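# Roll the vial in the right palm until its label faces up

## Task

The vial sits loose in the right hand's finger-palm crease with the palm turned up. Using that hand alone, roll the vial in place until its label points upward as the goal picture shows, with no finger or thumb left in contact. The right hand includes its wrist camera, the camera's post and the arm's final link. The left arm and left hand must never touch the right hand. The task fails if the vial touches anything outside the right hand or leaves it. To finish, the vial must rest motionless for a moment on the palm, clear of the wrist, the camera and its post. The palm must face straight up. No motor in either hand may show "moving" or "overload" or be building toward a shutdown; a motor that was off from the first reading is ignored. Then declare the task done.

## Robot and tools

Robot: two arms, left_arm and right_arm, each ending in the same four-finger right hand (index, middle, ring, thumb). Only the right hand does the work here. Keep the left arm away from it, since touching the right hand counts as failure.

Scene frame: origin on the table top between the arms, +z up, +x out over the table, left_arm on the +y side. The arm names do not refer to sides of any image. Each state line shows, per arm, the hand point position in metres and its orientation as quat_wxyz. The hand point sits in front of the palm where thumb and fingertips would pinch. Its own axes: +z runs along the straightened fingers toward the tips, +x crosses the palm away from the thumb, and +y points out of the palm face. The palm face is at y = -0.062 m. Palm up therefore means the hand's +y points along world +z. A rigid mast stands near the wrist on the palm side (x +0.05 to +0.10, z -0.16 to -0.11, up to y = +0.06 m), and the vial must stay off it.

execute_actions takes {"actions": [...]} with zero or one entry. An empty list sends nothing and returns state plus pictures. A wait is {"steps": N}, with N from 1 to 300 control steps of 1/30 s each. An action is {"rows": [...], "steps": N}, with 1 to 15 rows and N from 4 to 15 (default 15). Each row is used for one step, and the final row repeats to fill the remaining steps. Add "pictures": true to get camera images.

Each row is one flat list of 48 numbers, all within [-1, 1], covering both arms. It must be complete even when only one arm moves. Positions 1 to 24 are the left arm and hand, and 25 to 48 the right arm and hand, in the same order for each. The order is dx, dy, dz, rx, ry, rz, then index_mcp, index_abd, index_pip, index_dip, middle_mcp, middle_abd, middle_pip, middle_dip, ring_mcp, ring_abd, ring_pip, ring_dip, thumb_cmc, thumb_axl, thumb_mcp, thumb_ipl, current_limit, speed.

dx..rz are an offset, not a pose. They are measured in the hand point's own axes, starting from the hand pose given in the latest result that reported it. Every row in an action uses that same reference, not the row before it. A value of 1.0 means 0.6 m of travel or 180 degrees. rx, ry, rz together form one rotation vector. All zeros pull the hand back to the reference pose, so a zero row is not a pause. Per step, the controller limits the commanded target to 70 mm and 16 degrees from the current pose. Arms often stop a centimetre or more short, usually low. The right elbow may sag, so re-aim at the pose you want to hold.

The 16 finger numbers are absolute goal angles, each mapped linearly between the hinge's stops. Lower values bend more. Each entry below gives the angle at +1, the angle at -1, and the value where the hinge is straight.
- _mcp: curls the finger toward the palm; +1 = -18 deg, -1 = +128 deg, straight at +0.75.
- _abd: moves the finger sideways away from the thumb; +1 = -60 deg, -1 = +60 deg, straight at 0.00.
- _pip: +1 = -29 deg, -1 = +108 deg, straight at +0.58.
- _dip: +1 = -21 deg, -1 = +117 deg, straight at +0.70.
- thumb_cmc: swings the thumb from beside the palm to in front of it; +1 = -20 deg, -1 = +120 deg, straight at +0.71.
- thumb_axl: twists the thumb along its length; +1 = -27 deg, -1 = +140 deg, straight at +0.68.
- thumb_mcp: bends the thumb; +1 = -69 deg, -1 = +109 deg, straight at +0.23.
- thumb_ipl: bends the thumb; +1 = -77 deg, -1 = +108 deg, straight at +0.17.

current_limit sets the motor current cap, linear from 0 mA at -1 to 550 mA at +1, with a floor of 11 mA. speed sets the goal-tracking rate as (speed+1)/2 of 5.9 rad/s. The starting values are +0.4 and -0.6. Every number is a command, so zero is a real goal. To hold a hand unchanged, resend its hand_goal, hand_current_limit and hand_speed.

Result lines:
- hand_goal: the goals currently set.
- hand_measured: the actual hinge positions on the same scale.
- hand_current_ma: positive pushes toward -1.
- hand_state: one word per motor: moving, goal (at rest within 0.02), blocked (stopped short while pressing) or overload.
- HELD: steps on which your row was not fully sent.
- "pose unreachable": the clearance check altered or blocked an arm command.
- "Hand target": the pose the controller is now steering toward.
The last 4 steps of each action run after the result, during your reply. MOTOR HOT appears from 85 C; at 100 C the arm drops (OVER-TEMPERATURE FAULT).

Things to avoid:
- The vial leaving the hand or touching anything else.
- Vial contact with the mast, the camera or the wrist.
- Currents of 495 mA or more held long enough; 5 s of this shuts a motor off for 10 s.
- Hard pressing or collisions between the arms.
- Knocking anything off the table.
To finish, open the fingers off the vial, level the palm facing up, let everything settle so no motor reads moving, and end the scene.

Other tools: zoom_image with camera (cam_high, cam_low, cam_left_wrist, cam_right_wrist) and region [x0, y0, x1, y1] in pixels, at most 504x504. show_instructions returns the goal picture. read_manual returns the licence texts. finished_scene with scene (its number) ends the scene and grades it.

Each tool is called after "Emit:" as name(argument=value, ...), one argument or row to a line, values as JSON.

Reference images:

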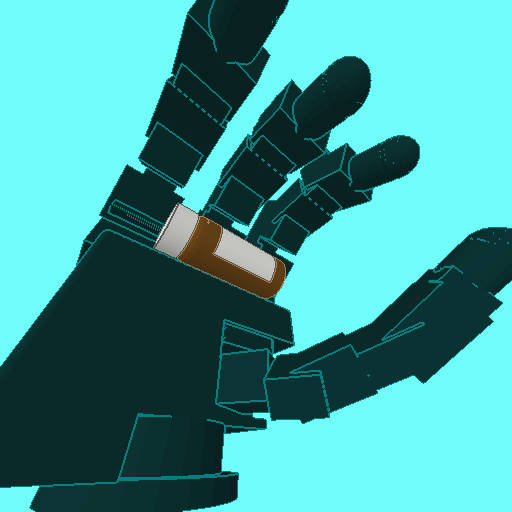

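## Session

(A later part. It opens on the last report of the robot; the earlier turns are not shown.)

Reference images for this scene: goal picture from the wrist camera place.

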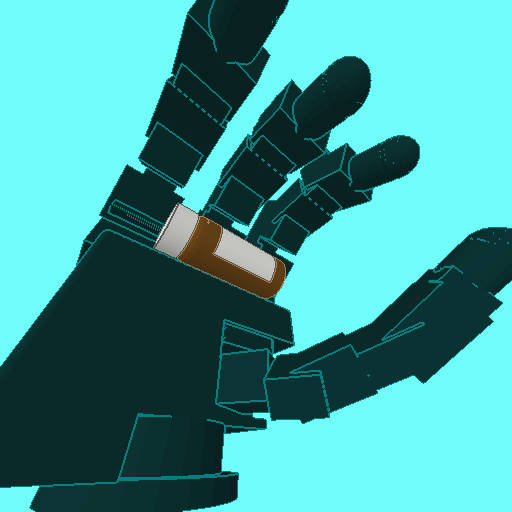

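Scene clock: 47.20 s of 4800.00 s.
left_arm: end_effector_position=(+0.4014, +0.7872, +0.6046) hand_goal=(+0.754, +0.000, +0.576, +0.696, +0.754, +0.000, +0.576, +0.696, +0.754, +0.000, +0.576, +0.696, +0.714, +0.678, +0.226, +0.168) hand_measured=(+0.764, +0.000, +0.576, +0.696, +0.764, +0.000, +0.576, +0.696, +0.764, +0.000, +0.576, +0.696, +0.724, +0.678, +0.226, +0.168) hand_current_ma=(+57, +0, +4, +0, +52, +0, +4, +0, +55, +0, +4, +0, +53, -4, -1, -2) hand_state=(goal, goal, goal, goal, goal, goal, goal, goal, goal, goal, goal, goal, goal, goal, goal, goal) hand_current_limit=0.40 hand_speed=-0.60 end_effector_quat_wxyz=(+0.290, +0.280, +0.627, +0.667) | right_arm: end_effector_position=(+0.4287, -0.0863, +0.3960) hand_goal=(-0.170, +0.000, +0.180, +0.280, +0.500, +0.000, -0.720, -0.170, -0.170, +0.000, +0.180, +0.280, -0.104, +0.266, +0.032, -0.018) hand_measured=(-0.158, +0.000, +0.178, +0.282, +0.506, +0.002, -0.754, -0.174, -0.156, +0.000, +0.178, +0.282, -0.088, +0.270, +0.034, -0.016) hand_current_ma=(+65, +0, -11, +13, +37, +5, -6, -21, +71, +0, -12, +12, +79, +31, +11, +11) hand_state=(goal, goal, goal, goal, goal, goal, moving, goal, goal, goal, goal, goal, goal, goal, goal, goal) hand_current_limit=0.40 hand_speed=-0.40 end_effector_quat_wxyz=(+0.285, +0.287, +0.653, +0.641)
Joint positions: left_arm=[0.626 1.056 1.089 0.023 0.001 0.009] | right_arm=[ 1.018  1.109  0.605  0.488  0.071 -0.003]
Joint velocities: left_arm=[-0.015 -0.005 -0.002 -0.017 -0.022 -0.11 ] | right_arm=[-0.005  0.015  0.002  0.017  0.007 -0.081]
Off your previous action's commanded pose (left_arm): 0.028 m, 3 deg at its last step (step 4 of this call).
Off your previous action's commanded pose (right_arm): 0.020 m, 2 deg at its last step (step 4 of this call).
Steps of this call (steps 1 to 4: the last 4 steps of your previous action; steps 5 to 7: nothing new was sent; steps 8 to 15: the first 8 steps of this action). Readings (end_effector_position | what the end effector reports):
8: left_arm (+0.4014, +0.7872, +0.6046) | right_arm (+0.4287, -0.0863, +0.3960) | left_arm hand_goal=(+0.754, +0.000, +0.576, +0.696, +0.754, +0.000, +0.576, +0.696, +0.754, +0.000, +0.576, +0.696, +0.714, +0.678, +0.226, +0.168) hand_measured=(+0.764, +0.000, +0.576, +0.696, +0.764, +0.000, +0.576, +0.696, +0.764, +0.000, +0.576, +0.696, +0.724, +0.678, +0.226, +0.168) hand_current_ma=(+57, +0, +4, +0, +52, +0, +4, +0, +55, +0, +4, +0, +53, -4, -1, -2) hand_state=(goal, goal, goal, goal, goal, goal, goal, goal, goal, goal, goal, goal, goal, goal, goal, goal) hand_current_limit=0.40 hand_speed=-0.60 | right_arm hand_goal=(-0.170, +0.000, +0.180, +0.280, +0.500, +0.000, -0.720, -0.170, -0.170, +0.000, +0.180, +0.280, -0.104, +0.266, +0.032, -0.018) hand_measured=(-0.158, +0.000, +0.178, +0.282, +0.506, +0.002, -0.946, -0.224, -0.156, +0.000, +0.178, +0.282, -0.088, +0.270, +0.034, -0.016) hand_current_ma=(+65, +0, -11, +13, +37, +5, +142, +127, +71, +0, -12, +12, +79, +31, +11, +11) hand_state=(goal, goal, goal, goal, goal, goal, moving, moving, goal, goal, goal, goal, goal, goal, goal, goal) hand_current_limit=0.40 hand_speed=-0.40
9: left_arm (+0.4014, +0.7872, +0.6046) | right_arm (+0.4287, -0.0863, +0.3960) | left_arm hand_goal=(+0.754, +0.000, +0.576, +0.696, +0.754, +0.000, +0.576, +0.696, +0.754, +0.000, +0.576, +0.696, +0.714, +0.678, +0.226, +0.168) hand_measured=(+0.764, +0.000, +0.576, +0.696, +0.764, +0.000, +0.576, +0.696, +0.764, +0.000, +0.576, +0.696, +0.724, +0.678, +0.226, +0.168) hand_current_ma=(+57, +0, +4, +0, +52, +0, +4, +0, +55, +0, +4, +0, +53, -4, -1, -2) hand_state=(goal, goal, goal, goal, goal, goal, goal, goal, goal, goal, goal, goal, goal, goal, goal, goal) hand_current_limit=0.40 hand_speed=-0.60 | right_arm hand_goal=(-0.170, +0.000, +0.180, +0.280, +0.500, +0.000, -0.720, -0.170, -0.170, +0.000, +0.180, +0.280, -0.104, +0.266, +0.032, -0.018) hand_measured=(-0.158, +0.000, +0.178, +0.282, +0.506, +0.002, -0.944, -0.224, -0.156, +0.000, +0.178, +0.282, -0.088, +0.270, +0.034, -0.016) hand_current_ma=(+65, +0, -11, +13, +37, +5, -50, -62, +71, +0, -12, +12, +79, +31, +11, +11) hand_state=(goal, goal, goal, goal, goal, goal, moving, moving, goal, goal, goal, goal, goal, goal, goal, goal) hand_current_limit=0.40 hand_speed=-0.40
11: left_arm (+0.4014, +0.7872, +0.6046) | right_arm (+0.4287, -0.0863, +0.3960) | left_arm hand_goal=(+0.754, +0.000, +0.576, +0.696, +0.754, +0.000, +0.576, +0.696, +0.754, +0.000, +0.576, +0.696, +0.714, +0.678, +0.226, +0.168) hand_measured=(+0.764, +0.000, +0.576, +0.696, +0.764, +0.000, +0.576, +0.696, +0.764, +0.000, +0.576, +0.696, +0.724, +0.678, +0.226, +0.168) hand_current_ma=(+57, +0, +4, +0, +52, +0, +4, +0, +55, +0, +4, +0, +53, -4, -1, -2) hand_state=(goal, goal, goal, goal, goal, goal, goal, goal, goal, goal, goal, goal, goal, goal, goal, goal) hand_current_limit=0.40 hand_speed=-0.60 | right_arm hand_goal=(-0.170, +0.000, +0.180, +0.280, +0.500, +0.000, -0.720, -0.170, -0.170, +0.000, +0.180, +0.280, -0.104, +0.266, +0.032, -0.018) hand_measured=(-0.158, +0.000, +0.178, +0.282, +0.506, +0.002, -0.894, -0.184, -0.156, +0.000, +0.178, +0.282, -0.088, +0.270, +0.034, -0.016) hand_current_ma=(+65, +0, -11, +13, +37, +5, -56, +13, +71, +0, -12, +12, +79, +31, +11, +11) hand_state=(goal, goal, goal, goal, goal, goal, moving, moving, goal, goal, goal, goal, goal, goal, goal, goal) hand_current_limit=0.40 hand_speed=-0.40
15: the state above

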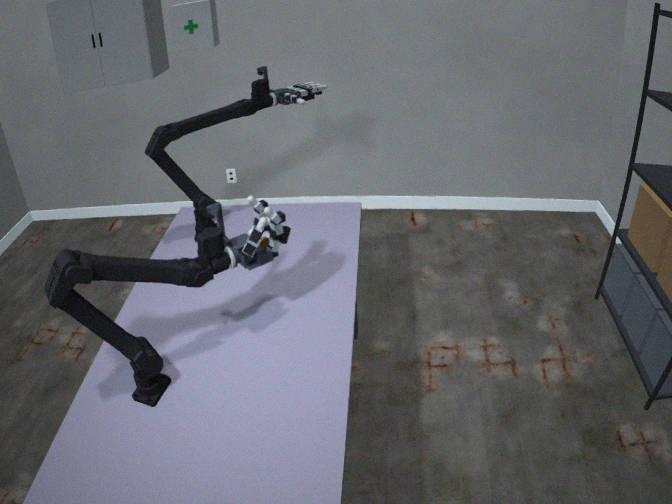

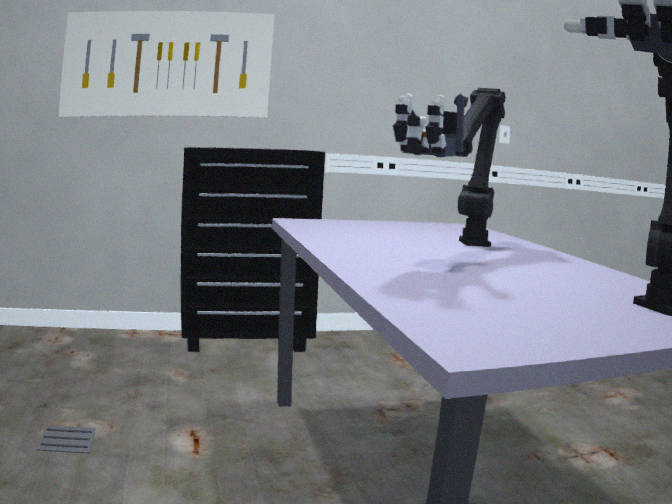

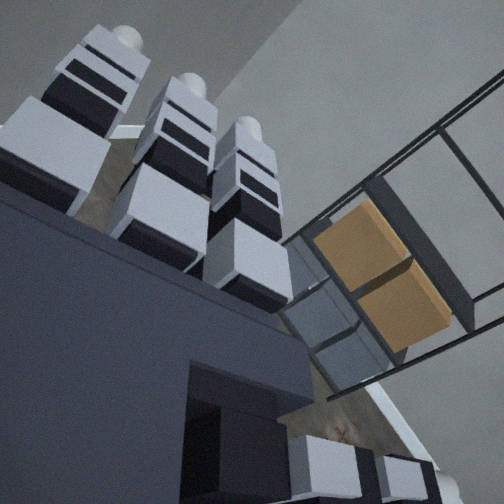

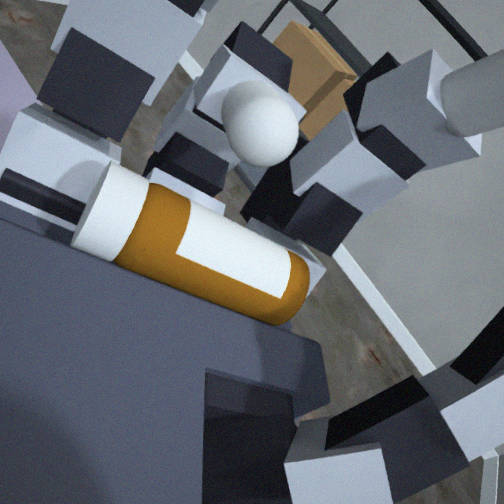

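Emit:
execute_actions(
  actions=[
    {"rows": [[0,0.046,-0.0098,-0.0163,0,0, 0.754,0,0.576,0.696,0.754,0,0.576,0.696,0.754,0,0.576,0.696,0.714,0.678,0.226,0.168,0.4,-0.6, 0,0.033,0.0025,-0.0123,0,0, 0.08,0,0.1,0.28, 0.30,0,-0.45,-0.1, 0.08,0,0.1,0.28, -0.104,0.266,0.032,-0.018,0.4,-0.5]], "steps": 15},
  ],
  pictures=false,
)

Emit:
execute_actions(
  actions=[
    {"steps": 20},
  ],
  pictures=true,
)

Scene clock: 48.13 s of 4800.00 s.
left_arm: end_effector_position=(+0.4014, +0.7872, +0.6046) hand_goal=(+0.754, +0.000, +0.576, +0.696, +0.754, +0.000, +0.576, +0.696, +0.754, +0.000, +0.576, +0.696, +0.714, +0.678, +0.226, +0.168) hand_measured=(+0.764, +0.000, +0.576, +0.696, +0.764, +0.000, +0.576, +0.696, +0.764, +0.000, +0.576, +0.696, +0.724, +0.678, +0.226, +0.168) hand_current_ma=(+57, +0, +4, +0, +52, +0, +4, +0, +55, +0, +4, +0, +53, -4, -1, -2) hand_state=(goal, goal, goal, goal, goal, goal, goal, goal, goal, goal, goal, goal, goal, goal, goal, goal) hand_current_limit=0.40 hand_speed=-0.60 end_effector_quat_wxyz=(+0.290, +0.280, +0.627, +0.667) | right_arm: end_effector_position=(+0.4287, -0.0863, +0.3960) hand_goal=(+0.080, +0.000, +0.100, +0.280, +0.300, +0.000, -0.450, -0.100, +0.080, +0.000, +0.100, +0.280, -0.104, +0.266, +0.032, -0.018) hand_measured=(+0.084, +0.000, +0.104, +0.282, +0.318, +0.002, -0.458, -0.104, +0.086, +0.000, +0.104, +0.282, -0.088, +0.270, +0.034, -0.016) hand_current_ma=(+32, +0, +16, +13, +94, +5, -13, -22, +36, +0, +17, +12, +79, +31, +11, +11) hand_state=(moving, goal, goal, goal, moving, goal, moving, goal, moving, goal, goal, goal, goal, goal, goal, goal) hand_current_limit=0.40 hand_speed=-0.50 end_effector_quat_wxyz=(+0.285, +0.287, +0.653, +0.641)
Joint positions: left_arm=[0.626 1.056 1.089 0.023 0.001 0.009] | right_arm=[ 1.018  1.109  0.605  0.488  0.071 -0.003]
Joint velocities: left_arm=[-0.024 -0.005  0.002 -0.022 -0.007 -0.022] | right_arm=[-0.005  0.005 -0.007  0.002 -0.11   0.037]
Off your previous action's commanded pose (left_arm): 0.028 m, 3 deg at its last step (step 4 of this call).
Off your previous action's commanded pose (right_arm): 0.020 m, 2 deg at its last step (step 4 of this call).
Steps of this call (steps 1 to 4: the last 4 steps of your previous action; steps 5 to 17: nothing new was sent; steps 18 to 28: the first 11 steps of this action). Readings (end_effector_position | what the end effector reports):
18: left_arm (+0.4014, +0.7872, +0.6046) | right_arm (+0.4287, -0.0863, +0.3960) | left_arm hand_goal=(+0.754, +0.000, +0.576, +0.696, +0.754, +0.000, +0.576, +0.696, +0.754, +0.000, +0.576, +0.696, +0.714, +0.678, +0.226, +0.168) hand_measured=(+0.764, +0.000, +0.576, +0.696, +0.764, +0.000, +0.576, +0.696, +0.764, +0.000, +0.576, +0.696, +0.724, +0.678, +0.226, +0.168) hand_current_ma=(+57, +0, +4, +0, +52, +0, +4, +0, +55, +0, +4, +0, +53, -4, -1, -2) hand_state=(goal, goal, goal, goal, goal, goal, goal, goal, goal, goal, goal, goal, goal, goal, goal, goal) hand_current_limit=0.40 hand_speed=-0.60 | right_arm hand_goal=(+0.080, +0.000, +0.100, +0.280, +0.300, +0.000, -0.450, -0.100, +0.080, +0.000, +0.100, +0.280, -0.104, +0.266, +0.032, -0.018) hand_measured=(-0.158, +0.000, +0.178, +0.282, +0.506, +0.002, -0.724, -0.174, -0.156, +0.000, +0.178, +0.282, -0.088, +0.270, +0.034, -0.016) hand_current_ma=(+65, +0, -11, +13, +37, +5, -24, -21, +71, +0, -12, +12, +79, +31, +11, +11) hand_state=(moving, goal, moving, goal, moving, goal, moving, moving, moving, goal, moving, goal, goal, goal, goal, goal) hand_current_limit=0.40 hand_speed=-0.50
19: left_arm (+0.4014, +0.7872, +0.6046) | right_arm (+0.4287, -0.0863, +0.3960) | left_arm hand_goal=(+0.754, +0.000, +0.576, +0.696, +0.754, +0.000, +0.576, +0.696, +0.754, +0.000, +0.576, +0.696, +0.714, +0.678, +0.226, +0.168) hand_measured=(+0.764, +0.000, +0.576, +0.696, +0.764, +0.000, +0.576, +0.696, +0.764, +0.000, +0.576, +0.696, +0.724, +0.678, +0.226, +0.168) hand_current_ma=(+57, +0, +4, +0, +52, +0, +4, +0, +55, +0, +4, +0, +53, -4, -1, -2) hand_state=(goal, goal, goal, goal, goal, goal, goal, goal, goal, goal, goal, goal, goal, goal, goal, goal) hand_current_limit=0.40 hand_speed=-0.60 | right_arm hand_goal=(+0.080, +0.000, +0.100, +0.280, +0.300, +0.000, -0.450, -0.100, +0.080, +0.000, +0.100, +0.280, -0.104, +0.266, +0.032, -0.018) hand_measured=(-0.156, +0.000, +0.176, +0.282, +0.506, +0.002, -0.722, -0.172, -0.156, +0.000, +0.176, +0.282, -0.088, +0.270, +0.034, -0.016) hand_current_ma=(-74, +0, +101, +13, +187, +5, -122, -125, -75, +0, +105, +12, +79, +31, +11, +11) hand_state=(moving, goal, moving, goal, moving, goal, moving, moving, moving, goal, moving, goal, goal, goal, goal, goal) hand_current_limit=0.40 hand_speed=-0.50
21: left_arm (+0.4014, +0.7872, +0.6046) | right_arm (+0.4287, -0.0863, +0.3960) | left_arm hand_goal=(+0.754, +0.000, +0.576, +0.696, +0.754, +0.000, +0.576, +0.696, +0.754, +0.000, +0.576, +0.696, +0.714, +0.678, +0.226, +0.168) hand_measured=(+0.764, +0.000, +0.576, +0.696, +0.764, +0.000, +0.576, +0.696, +0.764, +0.000, +0.576, +0.696, +0.724, +0.678, +0.226, +0.168) hand_current_ma=(+57, +0, +4, +0, +52, +0, +4, +0, +55, +0, +4, +0, +53, -4, -1, -2) hand_state=(goal, goal, goal, goal, goal, goal, goal, goal, goal, goal, goal, goal, goal, goal, goal, goal) hand_current_limit=0.40 hand_speed=-0.60 | right_arm hand_goal=(+0.080, +0.000, +0.100, +0.280, +0.300, +0.000, -0.450, -0.100, +0.080, +0.000, +0.100, +0.280, -0.104, +0.266, +0.032, -0.018) hand_measured=(-0.104, +0.000, +0.120, +0.282, +0.462, +0.002, -0.664, -0.120, -0.106, +0.000, +0.120, +0.282, -0.088, +0.270, +0.034, -0.016) hand_current_ma=(-46, +0, -25, +13, +134, +5, -74, +10, -52, +0, -27, +12, +79, +31, +11, +11) hand_state=(moving, goal, moving, goal, moving, goal, moving, moving, moving, goal, moving, goal, goal, goal, goal, goal) hand_current_limit=0.40 hand_speed=-0.50
25: left_arm (+0.4014, +0.7872, +0.6046) | right_arm (+0.4287, -0.0863, +0.3960) | left_arm hand_goal=(+0.754, +0.000, +0.576, +0.696, +0.754, +0.000, +0.576, +0.696, +0.754, +0.000, +0.576, +0.696, +0.714, +0.678, +0.226, +0.168) hand_measured=(+0.764, +0.000, +0.576, +0.696, +0.764, +0.000, +0.576, +0.696, +0.764, +0.000, +0.576, +0.696, +0.724, +0.678, +0.226, +0.168) hand_current_ma=(+57, +0, +4, +0, +52, +0, +4, +0, +55, +0, +4, +0, +53, -4, -1, -2) hand_state=(goal, goal, goal, goal, goal, goal, goal, goal, goal, goal, goal, goal, goal, goal, goal, goal) hand_current_limit=0.40 hand_speed=-0.60 | right_arm hand_goal=(+0.080, +0.000, +0.100, +0.280, +0.300, +0.000, -0.450, -0.100, +0.080, +0.000, +0.100, +0.280, -0.104, +0.266, +0.032, -0.018) hand_measured=(+0.044, +0.000, +0.104, +0.282, +0.356, +0.002, -0.518, -0.104, +0.044, +0.000, +0.104, +0.282, -0.088, +0.270, +0.034, -0.016) hand_current_ma=(+23, +0, +16, +13, +126, +5, -69, -22, +20, +0, +17, +12, +79, +31, +11, +11) hand_state=(moving, goal, goal, goal, moving, goal, moving, goal, moving, goal, goal, goal, goal, goal, goal, goal) hand_current_limit=0.40 hand_speed=-0.50
28: the state above

Scene clock: 48.80 s of 4800.00 s.
left_arm: end_effector_position=(+0.4014, +0.7872, +0.6046) hand_goal=(+0.754, +0.000, +0.576, +0.696, +0.754, +0.000, +0.576, +0.696, +0.754, +0.000, +0.576, +0.696, +0.714, +0.678, +0.226, +0.168) hand_measured=(+0.764, +0.000, +0.576, +0.696, +0.764, +0.000, +0.576, +0.696, +0.764, +0.000, +0.576, +0.696, +0.724, +0.678, +0.226, +0.168) hand_current_ma=(+57, +0, +4, +0, +52, +0, +4, +0, +55, +0, +4, +0, +53, -4, -1, -2) hand_state=(goal, goal, goal, goal, goal, goal, goal, goal, goal, goal, goal, goal, goal, goal, goal, goal) hand_current_limit=0.40 hand_speed=-0.60 end_effector_quat_wxyz=(+0.290, +0.280, +0.627, +0.667) | right_arm: end_effector_position=(+0.4287, -0.0863, +0.3960) hand_goal=(+0.080, +0.000, +0.100, +0.280, +0.300, +0.000, -0.450, -0.100, +0.080, +0.000, +0.100, +0.280, -0.104, +0.266, +0.032, -0.018) hand_measured=(+0.086, +0.000, +0.104, +0.282, +0.318, +0.002, -0.454, -0.104, +0.086, +0.000, +0.104, +0.282, -0.088, +0.270, +0.034, -0.016) hand_current_ma=(+28, +0, +16, +13, +97, +5, -22, -22, +30, +0, +17, +12, +79, +31, +11, +11) hand_state=(goal, goal, goal, goal, goal, goal, goal, goal, goal, goal, goal, goal, goal, goal, goal, goal) hand_current_limit=0.40 hand_speed=-0.50 end_effector_quat_wxyz=(+0.285, +0.287, +0.653, +0.641)
Joint positions: left_arm=[0.626 1.056 1.089 0.023 0.001 0.009] | right_arm=[ 1.018  1.109  0.605  0.488  0.071 -0.003]
Joint velocities: left_arm=[-0.005  0.005 -0.007  0.012 -0.007 -0.037] | right_arm=[-0.005  0.005 -0.012 -0.017  0.022 -0.066]
Hand target (left_arm): +0.395, +0.782, +0.631; +0.296, +0.272, +0.610, +0.682
Hand target (right_arm): +0.430, -0.086, +0.416; +0.290, +0.281, +0.640, +0.653
Off the commanded pose (left_arm): 0.028 m, 3 deg.
Off the commanded pose (right_arm): 0.020 m, 2 deg.
Kept back: nothing.
Steps of this call (steps 1 to 4: the last 4 steps of your previous action; steps 5 to 20: nothing new was sent). Readings (end_effector_position | what the end effector reports):
1: left_arm (+0.4014, +0.7872, +0.6046) | right_arm (+0.4287, -0.0863, +0.3960) | left_arm hand_goal=(+0.754, +0.000, +0.576, +0.696, +0.754, +0.000, +0.576, +0.696, +0.754, +0.000, +0.576, +0.696, +0.714, +0.678, +0.226, +0.168) hand_measured=(+0.764, +0.000, +0.576, +0.696, +0.764, +0.000, +0.576, +0.696, +0.764, +0.000, +0.576, +0.696, +0.724, +0.678, +0.226, +0.168) hand_current_ma=(+57, +0, +4, +0, +52, +0, +4, +0, +55, +0, +4, +0, +53, -4, -1, -2) hand_state=(goal, goal, goal, goal, goal, goal, goal, goal, goal, goal, goal, goal, goal, goal, goal, goal) hand_current_limit=0.40 hand_speed=-0.60 | right_arm hand_goal=(+0.080, +0.000, +0.100, +0.280, +0.300, +0.000, -0.450, -0.100, +0.080, +0.000, +0.100, +0.280, -0.104, +0.266, +0.032, -0.018) hand_measured=(+0.086, +0.000, +0.104, +0.282, +0.318, +0.002, -0.454, -0.104, +0.086, +0.000, +0.104, +0.282, -0.088, +0.270, +0.034, -0.016) hand_current_ma=(+28, +0, +16, +13, +96, +5, -19, -22, +30, +0, +17, +12, +79, +31, +11, +11) hand_state=(goal, goal, goal, goal, goal, goal, moving, goal, goal, goal, goal, goal, goal, goal, goal, goal) hand_current_limit=0.40 hand_speed=-0.50
2: left_arm (+0.4014, +0.7872, +0.6046) | right_arm (+0.4287, -0.0863, +0.3960) | left_arm hand_goal=(+0.754, +0.000, +0.576, +0.696, +0.754, +0.000, +0.576, +0.696, +0.754, +0.000, +0.576, +0.696, +0.714, +0.678, +0.226, +0.168) hand_measured=(+0.764, +0.000, +0.576, +0.696, +0.764, +0.000, +0.576, +0.696, +0.764, +0.000, +0.576, +0.696, +0.724, +0.678, +0.226, +0.168) hand_current_ma=(+57, +0, +4, +0, +52, +0, +4, +0, +55, +0, +4, +0, +53, -4, -1, -2) hand_state=(goal, goal, goal, goal, goal, goal, goal, goal, goal, goal, goal, goal, goal, goal, goal, goal) hand_current_limit=0.40 hand_speed=-0.60 | right_arm hand_goal=(+0.080, +0.000, +0.100, +0.280, +0.300, +0.000, -0.450, -0.100, +0.080, +0.000, +0.100, +0.280, -0.104, +0.266, +0.032, -0.018) hand_measured=(+0.086, +0.000, +0.104, +0.282, +0.318, +0.002, -0.454, -0.104, +0.086, +0.000, +0.104, +0.282, -0.088, +0.270, +0.034, -0.016) hand_current_ma=(+28, +0, +16, +13, +97, +5, -21, -22, +30, +0, +17, +12, +79, +31, +11, +11) hand_state=(goal, goal, goal, goal, goal, goal, goal, goal, goal, goal, goal, goal, goal, goal, goal, goal) hand_current_limit=0.40 hand_speed=-0.50
4: left_arm (+0.4014, +0.7872, +0.6046) | right_arm (+0.4287, -0.0863, +0.3960) | left_arm hand_goal=(+0.754, +0.000, +0.576, +0.696, +0.754, +0.000, +0.576, +0.696, +0.754, +0.000, +0.576, +0.696, +0.714, +0.678, +0.226, +0.168) hand_measured=(+0.764, +0.000, +0.576, +0.696, +0.764, +0.000, +0.576, +0.696, +0.764, +0.000, +0.576, +0.696, +0.724, +0.678, +0.226, +0.168) hand_current_ma=(+57, +0, +4, +0, +52, +0, +4, +0, +55, +0, +4, +0, +53, -4, -1, -2) hand_state=(goal, goal, goal, goal, goal, goal, goal, goal, goal, goal, goal, goal, goal, goal, goal, goal) hand_current_limit=0.40 hand_speed=-0.60 | right_arm hand_goal=(+0.080, +0.000, +0.100, +0.280, +0.300, +0.000, -0.450, -0.100, +0.080, +0.000, +0.100, +0.280, -0.104, +0.266, +0.032, -0.018) hand_measured=(+0.086, +0.000, +0.104, +0.282, +0.318, +0.002, -0.454, -0.104, +0.086, +0.000, +0.104, +0.282, -0.088, +0.270, +0.034, -0.016) hand_current_ma=(+28, +0, +16, +13, +97, +5, -22, -22, +30, +0, +17, +12, +79, +31, +11, +11) hand_state=(goal, goal, goal, goal, goal, goal, goal, goal, goal, goal, goal, goal, goal, goal, goal, goal) hand_current_limit=0.40 hand_speed=-0.50
8: left_arm (+0.4014, +0.7872, +0.6046) | right_arm (+0.4287, -0.0863, +0.3960) | left_arm hand_goal=(+0.754, +0.000, +0.576, +0.696, +0.754, +0.000, +0.576, +0.696, +0.754, +0.000, +0.576, +0.696, +0.714, +0.678, +0.226, +0.168) hand_measured=(+0.764, +0.000, +0.576, +0.696, +0.764, +0.000, +0.576, +0.696, +0.764, +0.000, +0.576, +0.696, +0.724, +0.678, +0.226, +0.168) hand_current_ma=(+57, +0, +4, +0, +52, +0, +4, +0, +55, +0, +4, +0, +53, -4, -1, -2) hand_state=(goal, goal, goal, goal, goal, goal, goal, goal, goal, goal, goal, goal, goal, goal, goal, goal) hand_current_limit=0.40 hand_speed=-0.60 | right_arm hand_goal=(+0.080, +0.000, +0.100, +0.280, +0.300, +0.000, -0.450, -0.100, +0.080, +0.000, +0.100, +0.280, -0.104, +0.266, +0.032, -0.018) hand_measured=(+0.086, +0.000, +0.104, +0.282, +0.318, +0.002, -0.454, -0.104, +0.086, +0.000, +0.104, +0.282, -0.088, +0.270, +0.034, -0.016) hand_current_ma=(+28, +0, +16, +13, +97, +5, -22, -22, +30, +0, +17, +12, +79, +31, +11, +11) hand_state=(goal, goal, goal, goal, goal, goal, goal, goal, goal, goal, goal, goal, goal, goal, goal, goal) hand_current_limit=0.40 hand_speed=-0.50
20: the state above

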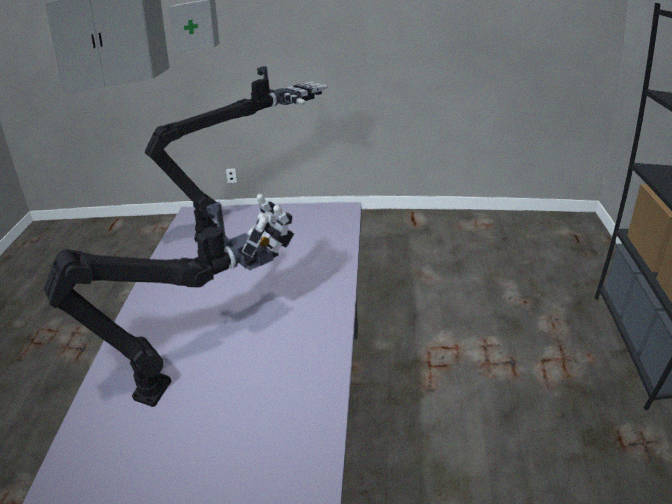

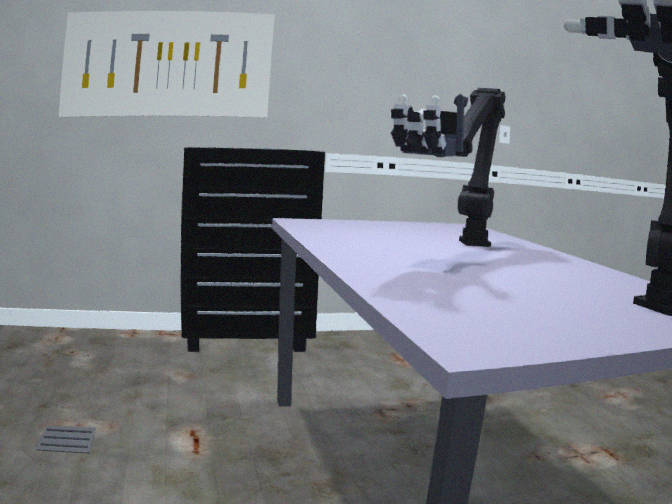

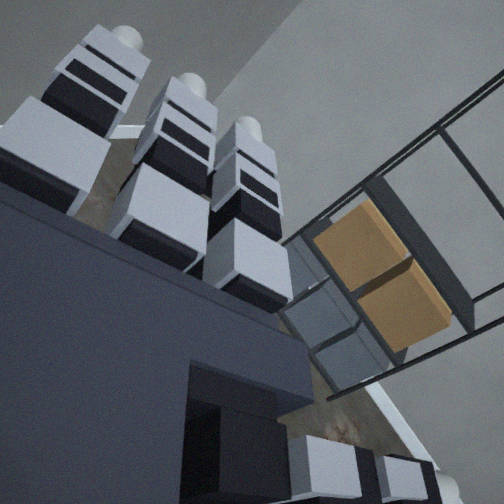

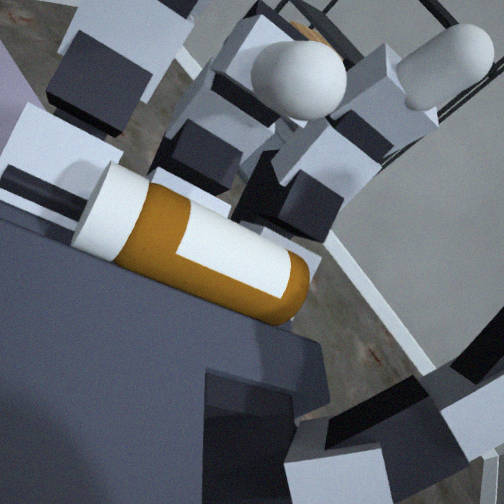

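Emit:
execute_actions(
  actions=[],
)

Scene clock: 49.20 s of 4800.00 s.
left_arm: end_effector_position=(+0.4014, +0.7872, +0.6046) hand_goal=(+0.754, +0.000, +0.576, +0.696, +0.754, +0.000, +0.576, +0.696, +0.754, +0.000, +0.576, +0.696, +0.714, +0.678, +0.226, +0.168) hand_measured=(+0.764, +0.000, +0.576, +0.696, +0.764, +0.000, +0.576, +0.696, +0.764, +0.000, +0.576, +0.696, +0.724, +0.678, +0.226, +0.168) hand_current_ma=(+57, +0, +4, +0, +52, +0, +4, +0, +55, +0, +4, +0, +53, -4, -1, -2) hand_state=(goal, goal, goal, goal, goal, goal, goal, goal, goal, goal, goal, goal, goal, goal, goal, goal) hand_current_limit=0.40 hand_speed=-0.60 end_effector_quat_wxyz=(+0.290, +0.280, +0.627, +0.667) | right_arm: end_effector_position=(+0.4287, -0.0863, +0.3960) hand_goal=(+0.080, +0.000, +0.100, +0.280, +0.300, +0.000, -0.450, -0.100, +0.080, +0.000, +0.100, +0.280, -0.104, +0.266, +0.032, -0.018) hand_measured=(+0.086, +0.000, +0.104, +0.282, +0.318, +0.002, -0.454, -0.104, +0.086, +0.000, +0.104, +0.282, -0.088, +0.270, +0.034, -0.016) hand_current_ma=(+28, +0, +16, +13, +97, +5, -22, -22, +30, +0, +17, +12, +79, +31, +11, +11) hand_state=(goal, goal, goal, goal, goal, goal, goal, goal, goal, goal, goal, goal, goal, goal, goal, goal) hand_current_limit=0.40 hand_speed=-0.50 end_effector_quat_wxyz=(+0.285, +0.287, +0.653, +0.641)
Joint positions: left_arm=[0.626 1.056 1.089 0.023 0.001 0.009] | right_arm=[ 1.018  1.109  0.605  0.488  0.071 -0.003]
Joint velocities: left_arm=[ 0.005 -0.005 -0.017  0.007 -0.051 -0.037] | right_arm=[ 0.005 -0.015 -0.002  0.002 -0.022 -0.022]
Hand target (left_arm): +0.395, +0.782, +0.631; +0.296, +0.272, +0.610, +0.682
Hand target (right_arm): +0.430, -0.086, +0.416; +0.290, +0.281, +0.640, +0.653
Off the commanded pose (left_arm): 0.028 m, 3 deg.
Off the commanded pose (right_arm): 0.020 m, 2 deg.
Kept back: nothing.
Steps of this call (steps 1 to 12: nothing new was sent). Readings (end_effector_position | what the end effector reports):
1: left_arm (+0.4014, +0.7872, +0.6046) | right_arm (+0.4287, -0.0863, +0.3960) | left_arm hand_goal=(+0.754, +0.000, +0.576, +0.696, +0.754, +0.000, +0.576, +0.696, +0.754, +0.000, +0.576, +0.696, +0.714, +0.678, +0.226, +0.168) hand_measured=(+0.764, +0.000, +0.576, +0.696, +0.764, +0.000, +0.576, +0.696, +0.764, +0.000, +0.576, +0.696, +0.724, +0.678, +0.226, +0.168) hand_current_ma=(+57, +0, +4, +0, +52, +0, +4, +0, +55, +0, +4, +0, +53, -4, -1, -2) hand_state=(goal, goal, goal, goal, goal, goal, goal, goal, goal, goal, goal, goal, goal, goal, goal, goal) hand_current_limit=0.40 hand_speed=-0.60 | right_arm hand_goal=(+0.080, +0.000, +0.100, +0.280, +0.300, +0.000, -0.450, -0.100, +0.080, +0.000, +0.100, +0.280, -0.104, +0.266, +0.032, -0.018) hand_measured=(+0.086, +0.000, +0.104, +0.282, +0.318, +0.002, -0.454, -0.104, +0.086, +0.000, +0.104, +0.282, -0.088, +0.270, +0.034, -0.016) hand_current_ma=(+28, +0, +16, +13, +97, +5, -22, -22, +30, +0, +17, +12, +79, +31, +11, +11) hand_state=(goal, goal, goal, goal, goal, goal, goal, goal, goal, goal, goal, goal, goal, goal, goal, goal) hand_current_limit=0.40 hand_speed=-0.50
2: left_arm (+0.4014, +0.7872, +0.6046) | right_arm (+0.4287, -0.0863, +0.3960) | left_arm hand_goal=(+0.754, +0.000, +0.576, +0.696, +0.754, +0.000, +0.576, +0.696, +0.754, +0.000, +0.576, +0.696, +0.714, +0.678, +0.226, +0.168) hand_measured=(+0.764, +0.000, +0.576, +0.696, +0.764, +0.000, +0.576, +0.696, +0.764, +0.000, +0.576, +0.696, +0.724, +0.678, +0.226, +0.168) hand_current_ma=(+57, +0, +4, +0, +52, +0, +4, +0, +55, +0, +4, +0, +53, -4, -1, -2) hand_state=(goal, goal, goal, goal, goal, goal, goal, goal, goal, goal, goal, goal, goal, goal, goal, goal) hand_current_limit=0.40 hand_speed=-0.60 | right_arm hand_goal=(+0.080, +0.000, +0.100, +0.280, +0.300, +0.000, -0.450, -0.100, +0.080, +0.000, +0.100, +0.280, -0.104, +0.266, +0.032, -0.018) hand_measured=(+0.086, +0.000, +0.104, +0.282, +0.318, +0.002, -0.454, -0.104, +0.086, +0.000, +0.104, +0.282, -0.088, +0.270, +0.034, -0.016) hand_current_ma=(+28, +0, +16, +13, +97, +5, -22, -22, +30, +0, +17, +12, +79, +31, +11, +11) hand_state=(goal, goal, goal, goal, goal, goal, goal, goal, goal, goal, goal, goal, goal, goal, goal, goal) hand_current_limit=0.40 hand_speed=-0.50
4: left_arm (+0.4014, +0.7872, +0.6046) | right_arm (+0.4287, -0.0863, +0.3960) | left_arm hand_goal=(+0.754, +0.000, +0.576, +0.696, +0.754, +0.000, +0.576, +0.696, +0.754, +0.000, +0.576, +0.696, +0.714, +0.678, +0.226, +0.168) hand_measured=(+0.764, +0.000, +0.576, +0.696, +0.764, +0.000, +0.576, +0.696, +0.764, +0.000, +0.576, +0.696, +0.724, +0.678, +0.226, +0.168) hand_current_ma=(+57, +0, +4, +0, +52, +0, +4, +0, +55, +0, +4, +0, +53, -4, -1, -2) hand_state=(goal, goal, goal, goal, goal, goal, goal, goal, goal, goal, goal, goal, goal, goal, goal, goal) hand_current_limit=0.40 hand_speed=-0.60 | right_arm hand_goal=(+0.080, +0.000, +0.100, +0.280, +0.300, +0.000, -0.450, -0.100, +0.080, +0.000, +0.100, +0.280, -0.104, +0.266, +0.032, -0.018) hand_measured=(+0.086, +0.000, +0.104, +0.282, +0.318, +0.002, -0.454, -0.104, +0.086, +0.000, +0.104, +0.282, -0.088, +0.270, +0.034, -0.016) hand_current_ma=(+28, +0, +16, +13, +97, +5, -22, -22, +30, +0, +17, +12, +79, +31, +11, +11) hand_state=(goal, goal, goal, goal, goal, goal, goal, goal, goal, goal, goal, goal, goal, goal, goal, goal) hand_current_limit=0.40 hand_speed=-0.50
8: left_arm (+0.4014, +0.7872, +0.6046) | right_arm (+0.4287, -0.0863, +0.3960) | left_arm hand_goal=(+0.754, +0.000, +0.576, +0.696, +0.754, +0.000, +0.576, +0.696, +0.754, +0.000, +0.576, +0.696, +0.714, +0.678, +0.226, +0.168) hand_measured=(+0.764, +0.000, +0.576, +0.696, +0.764, +0.000, +0.576, +0.696, +0.764, +0.000, +0.576, +0.696, +0.724, +0.678, +0.226, +0.168) hand_current_ma=(+57, +0, +4, +0, +52, +0, +4, +0, +55, +0, +4, +0, +53, -4, -1, -2) hand_state=(goal, goal, goal, goal, goal, goal, goal, goal, goal, goal, goal, goal, goal, goal, goal, goal) hand_current_limit=0.40 hand_speed=-0.60 | right_arm hand_goal=(+0.080, +0.000, +0.100, +0.280, +0.300, +0.000, -0.450, -0.100, +0.080, +0.000, +0.100, +0.280, -0.104, +0.266, +0.032, -0.018) hand_measured=(+0.086, +0.000, +0.104, +0.282, +0.318, +0.002, -0.454, -0.104, +0.086, +0.000, +0.104, +0.282, -0.088, +0.270, +0.034, -0.016) hand_current_ma=(+28, +0, +16, +13, +97, +5, -22, -22, +30, +0, +17, +12, +79, +31, +11, +11) hand_state=(goal, goal, goal, goal, goal, goal, goal, goal, goal, goal, goal, goal, goal, goal, goal, goal) hand_current_limit=0.40 hand_speed=-0.50
12: the state above

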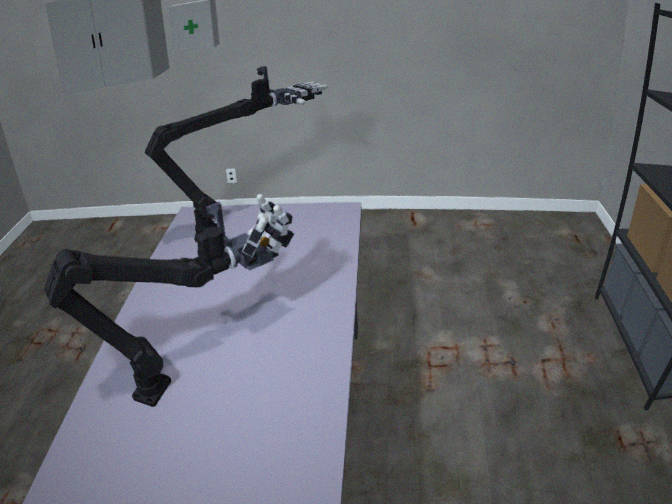

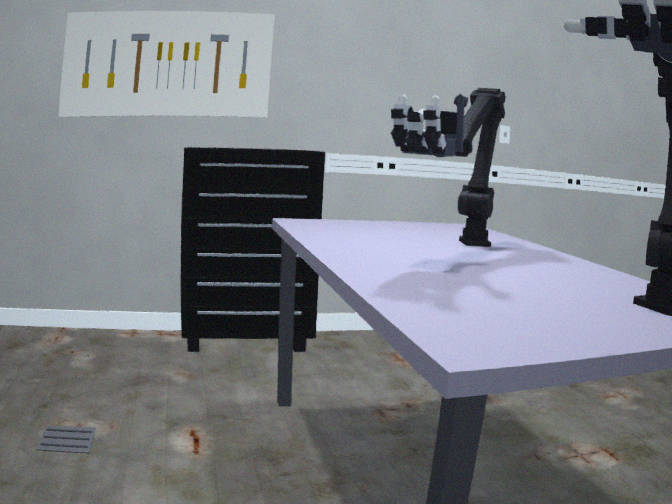

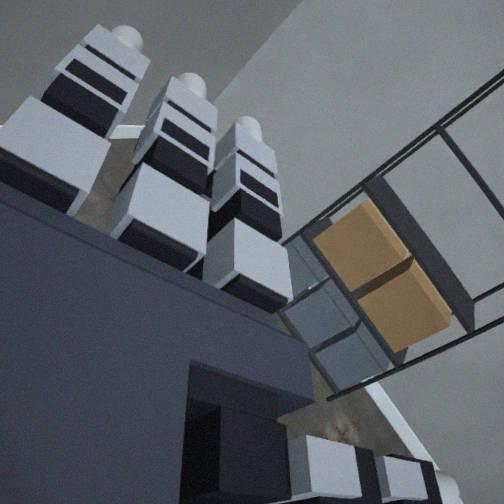

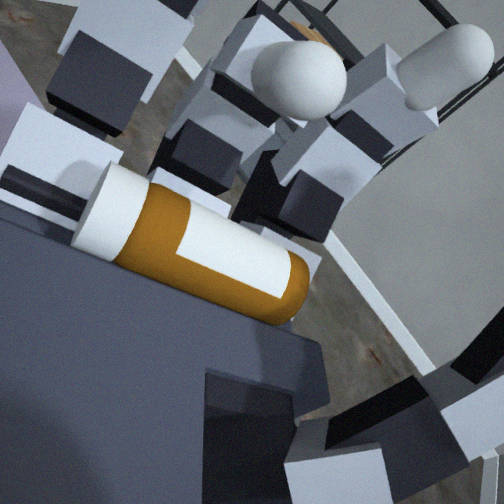

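Emit:
finished_scene(
  scene=1,
)

The scene is finished: the task was done.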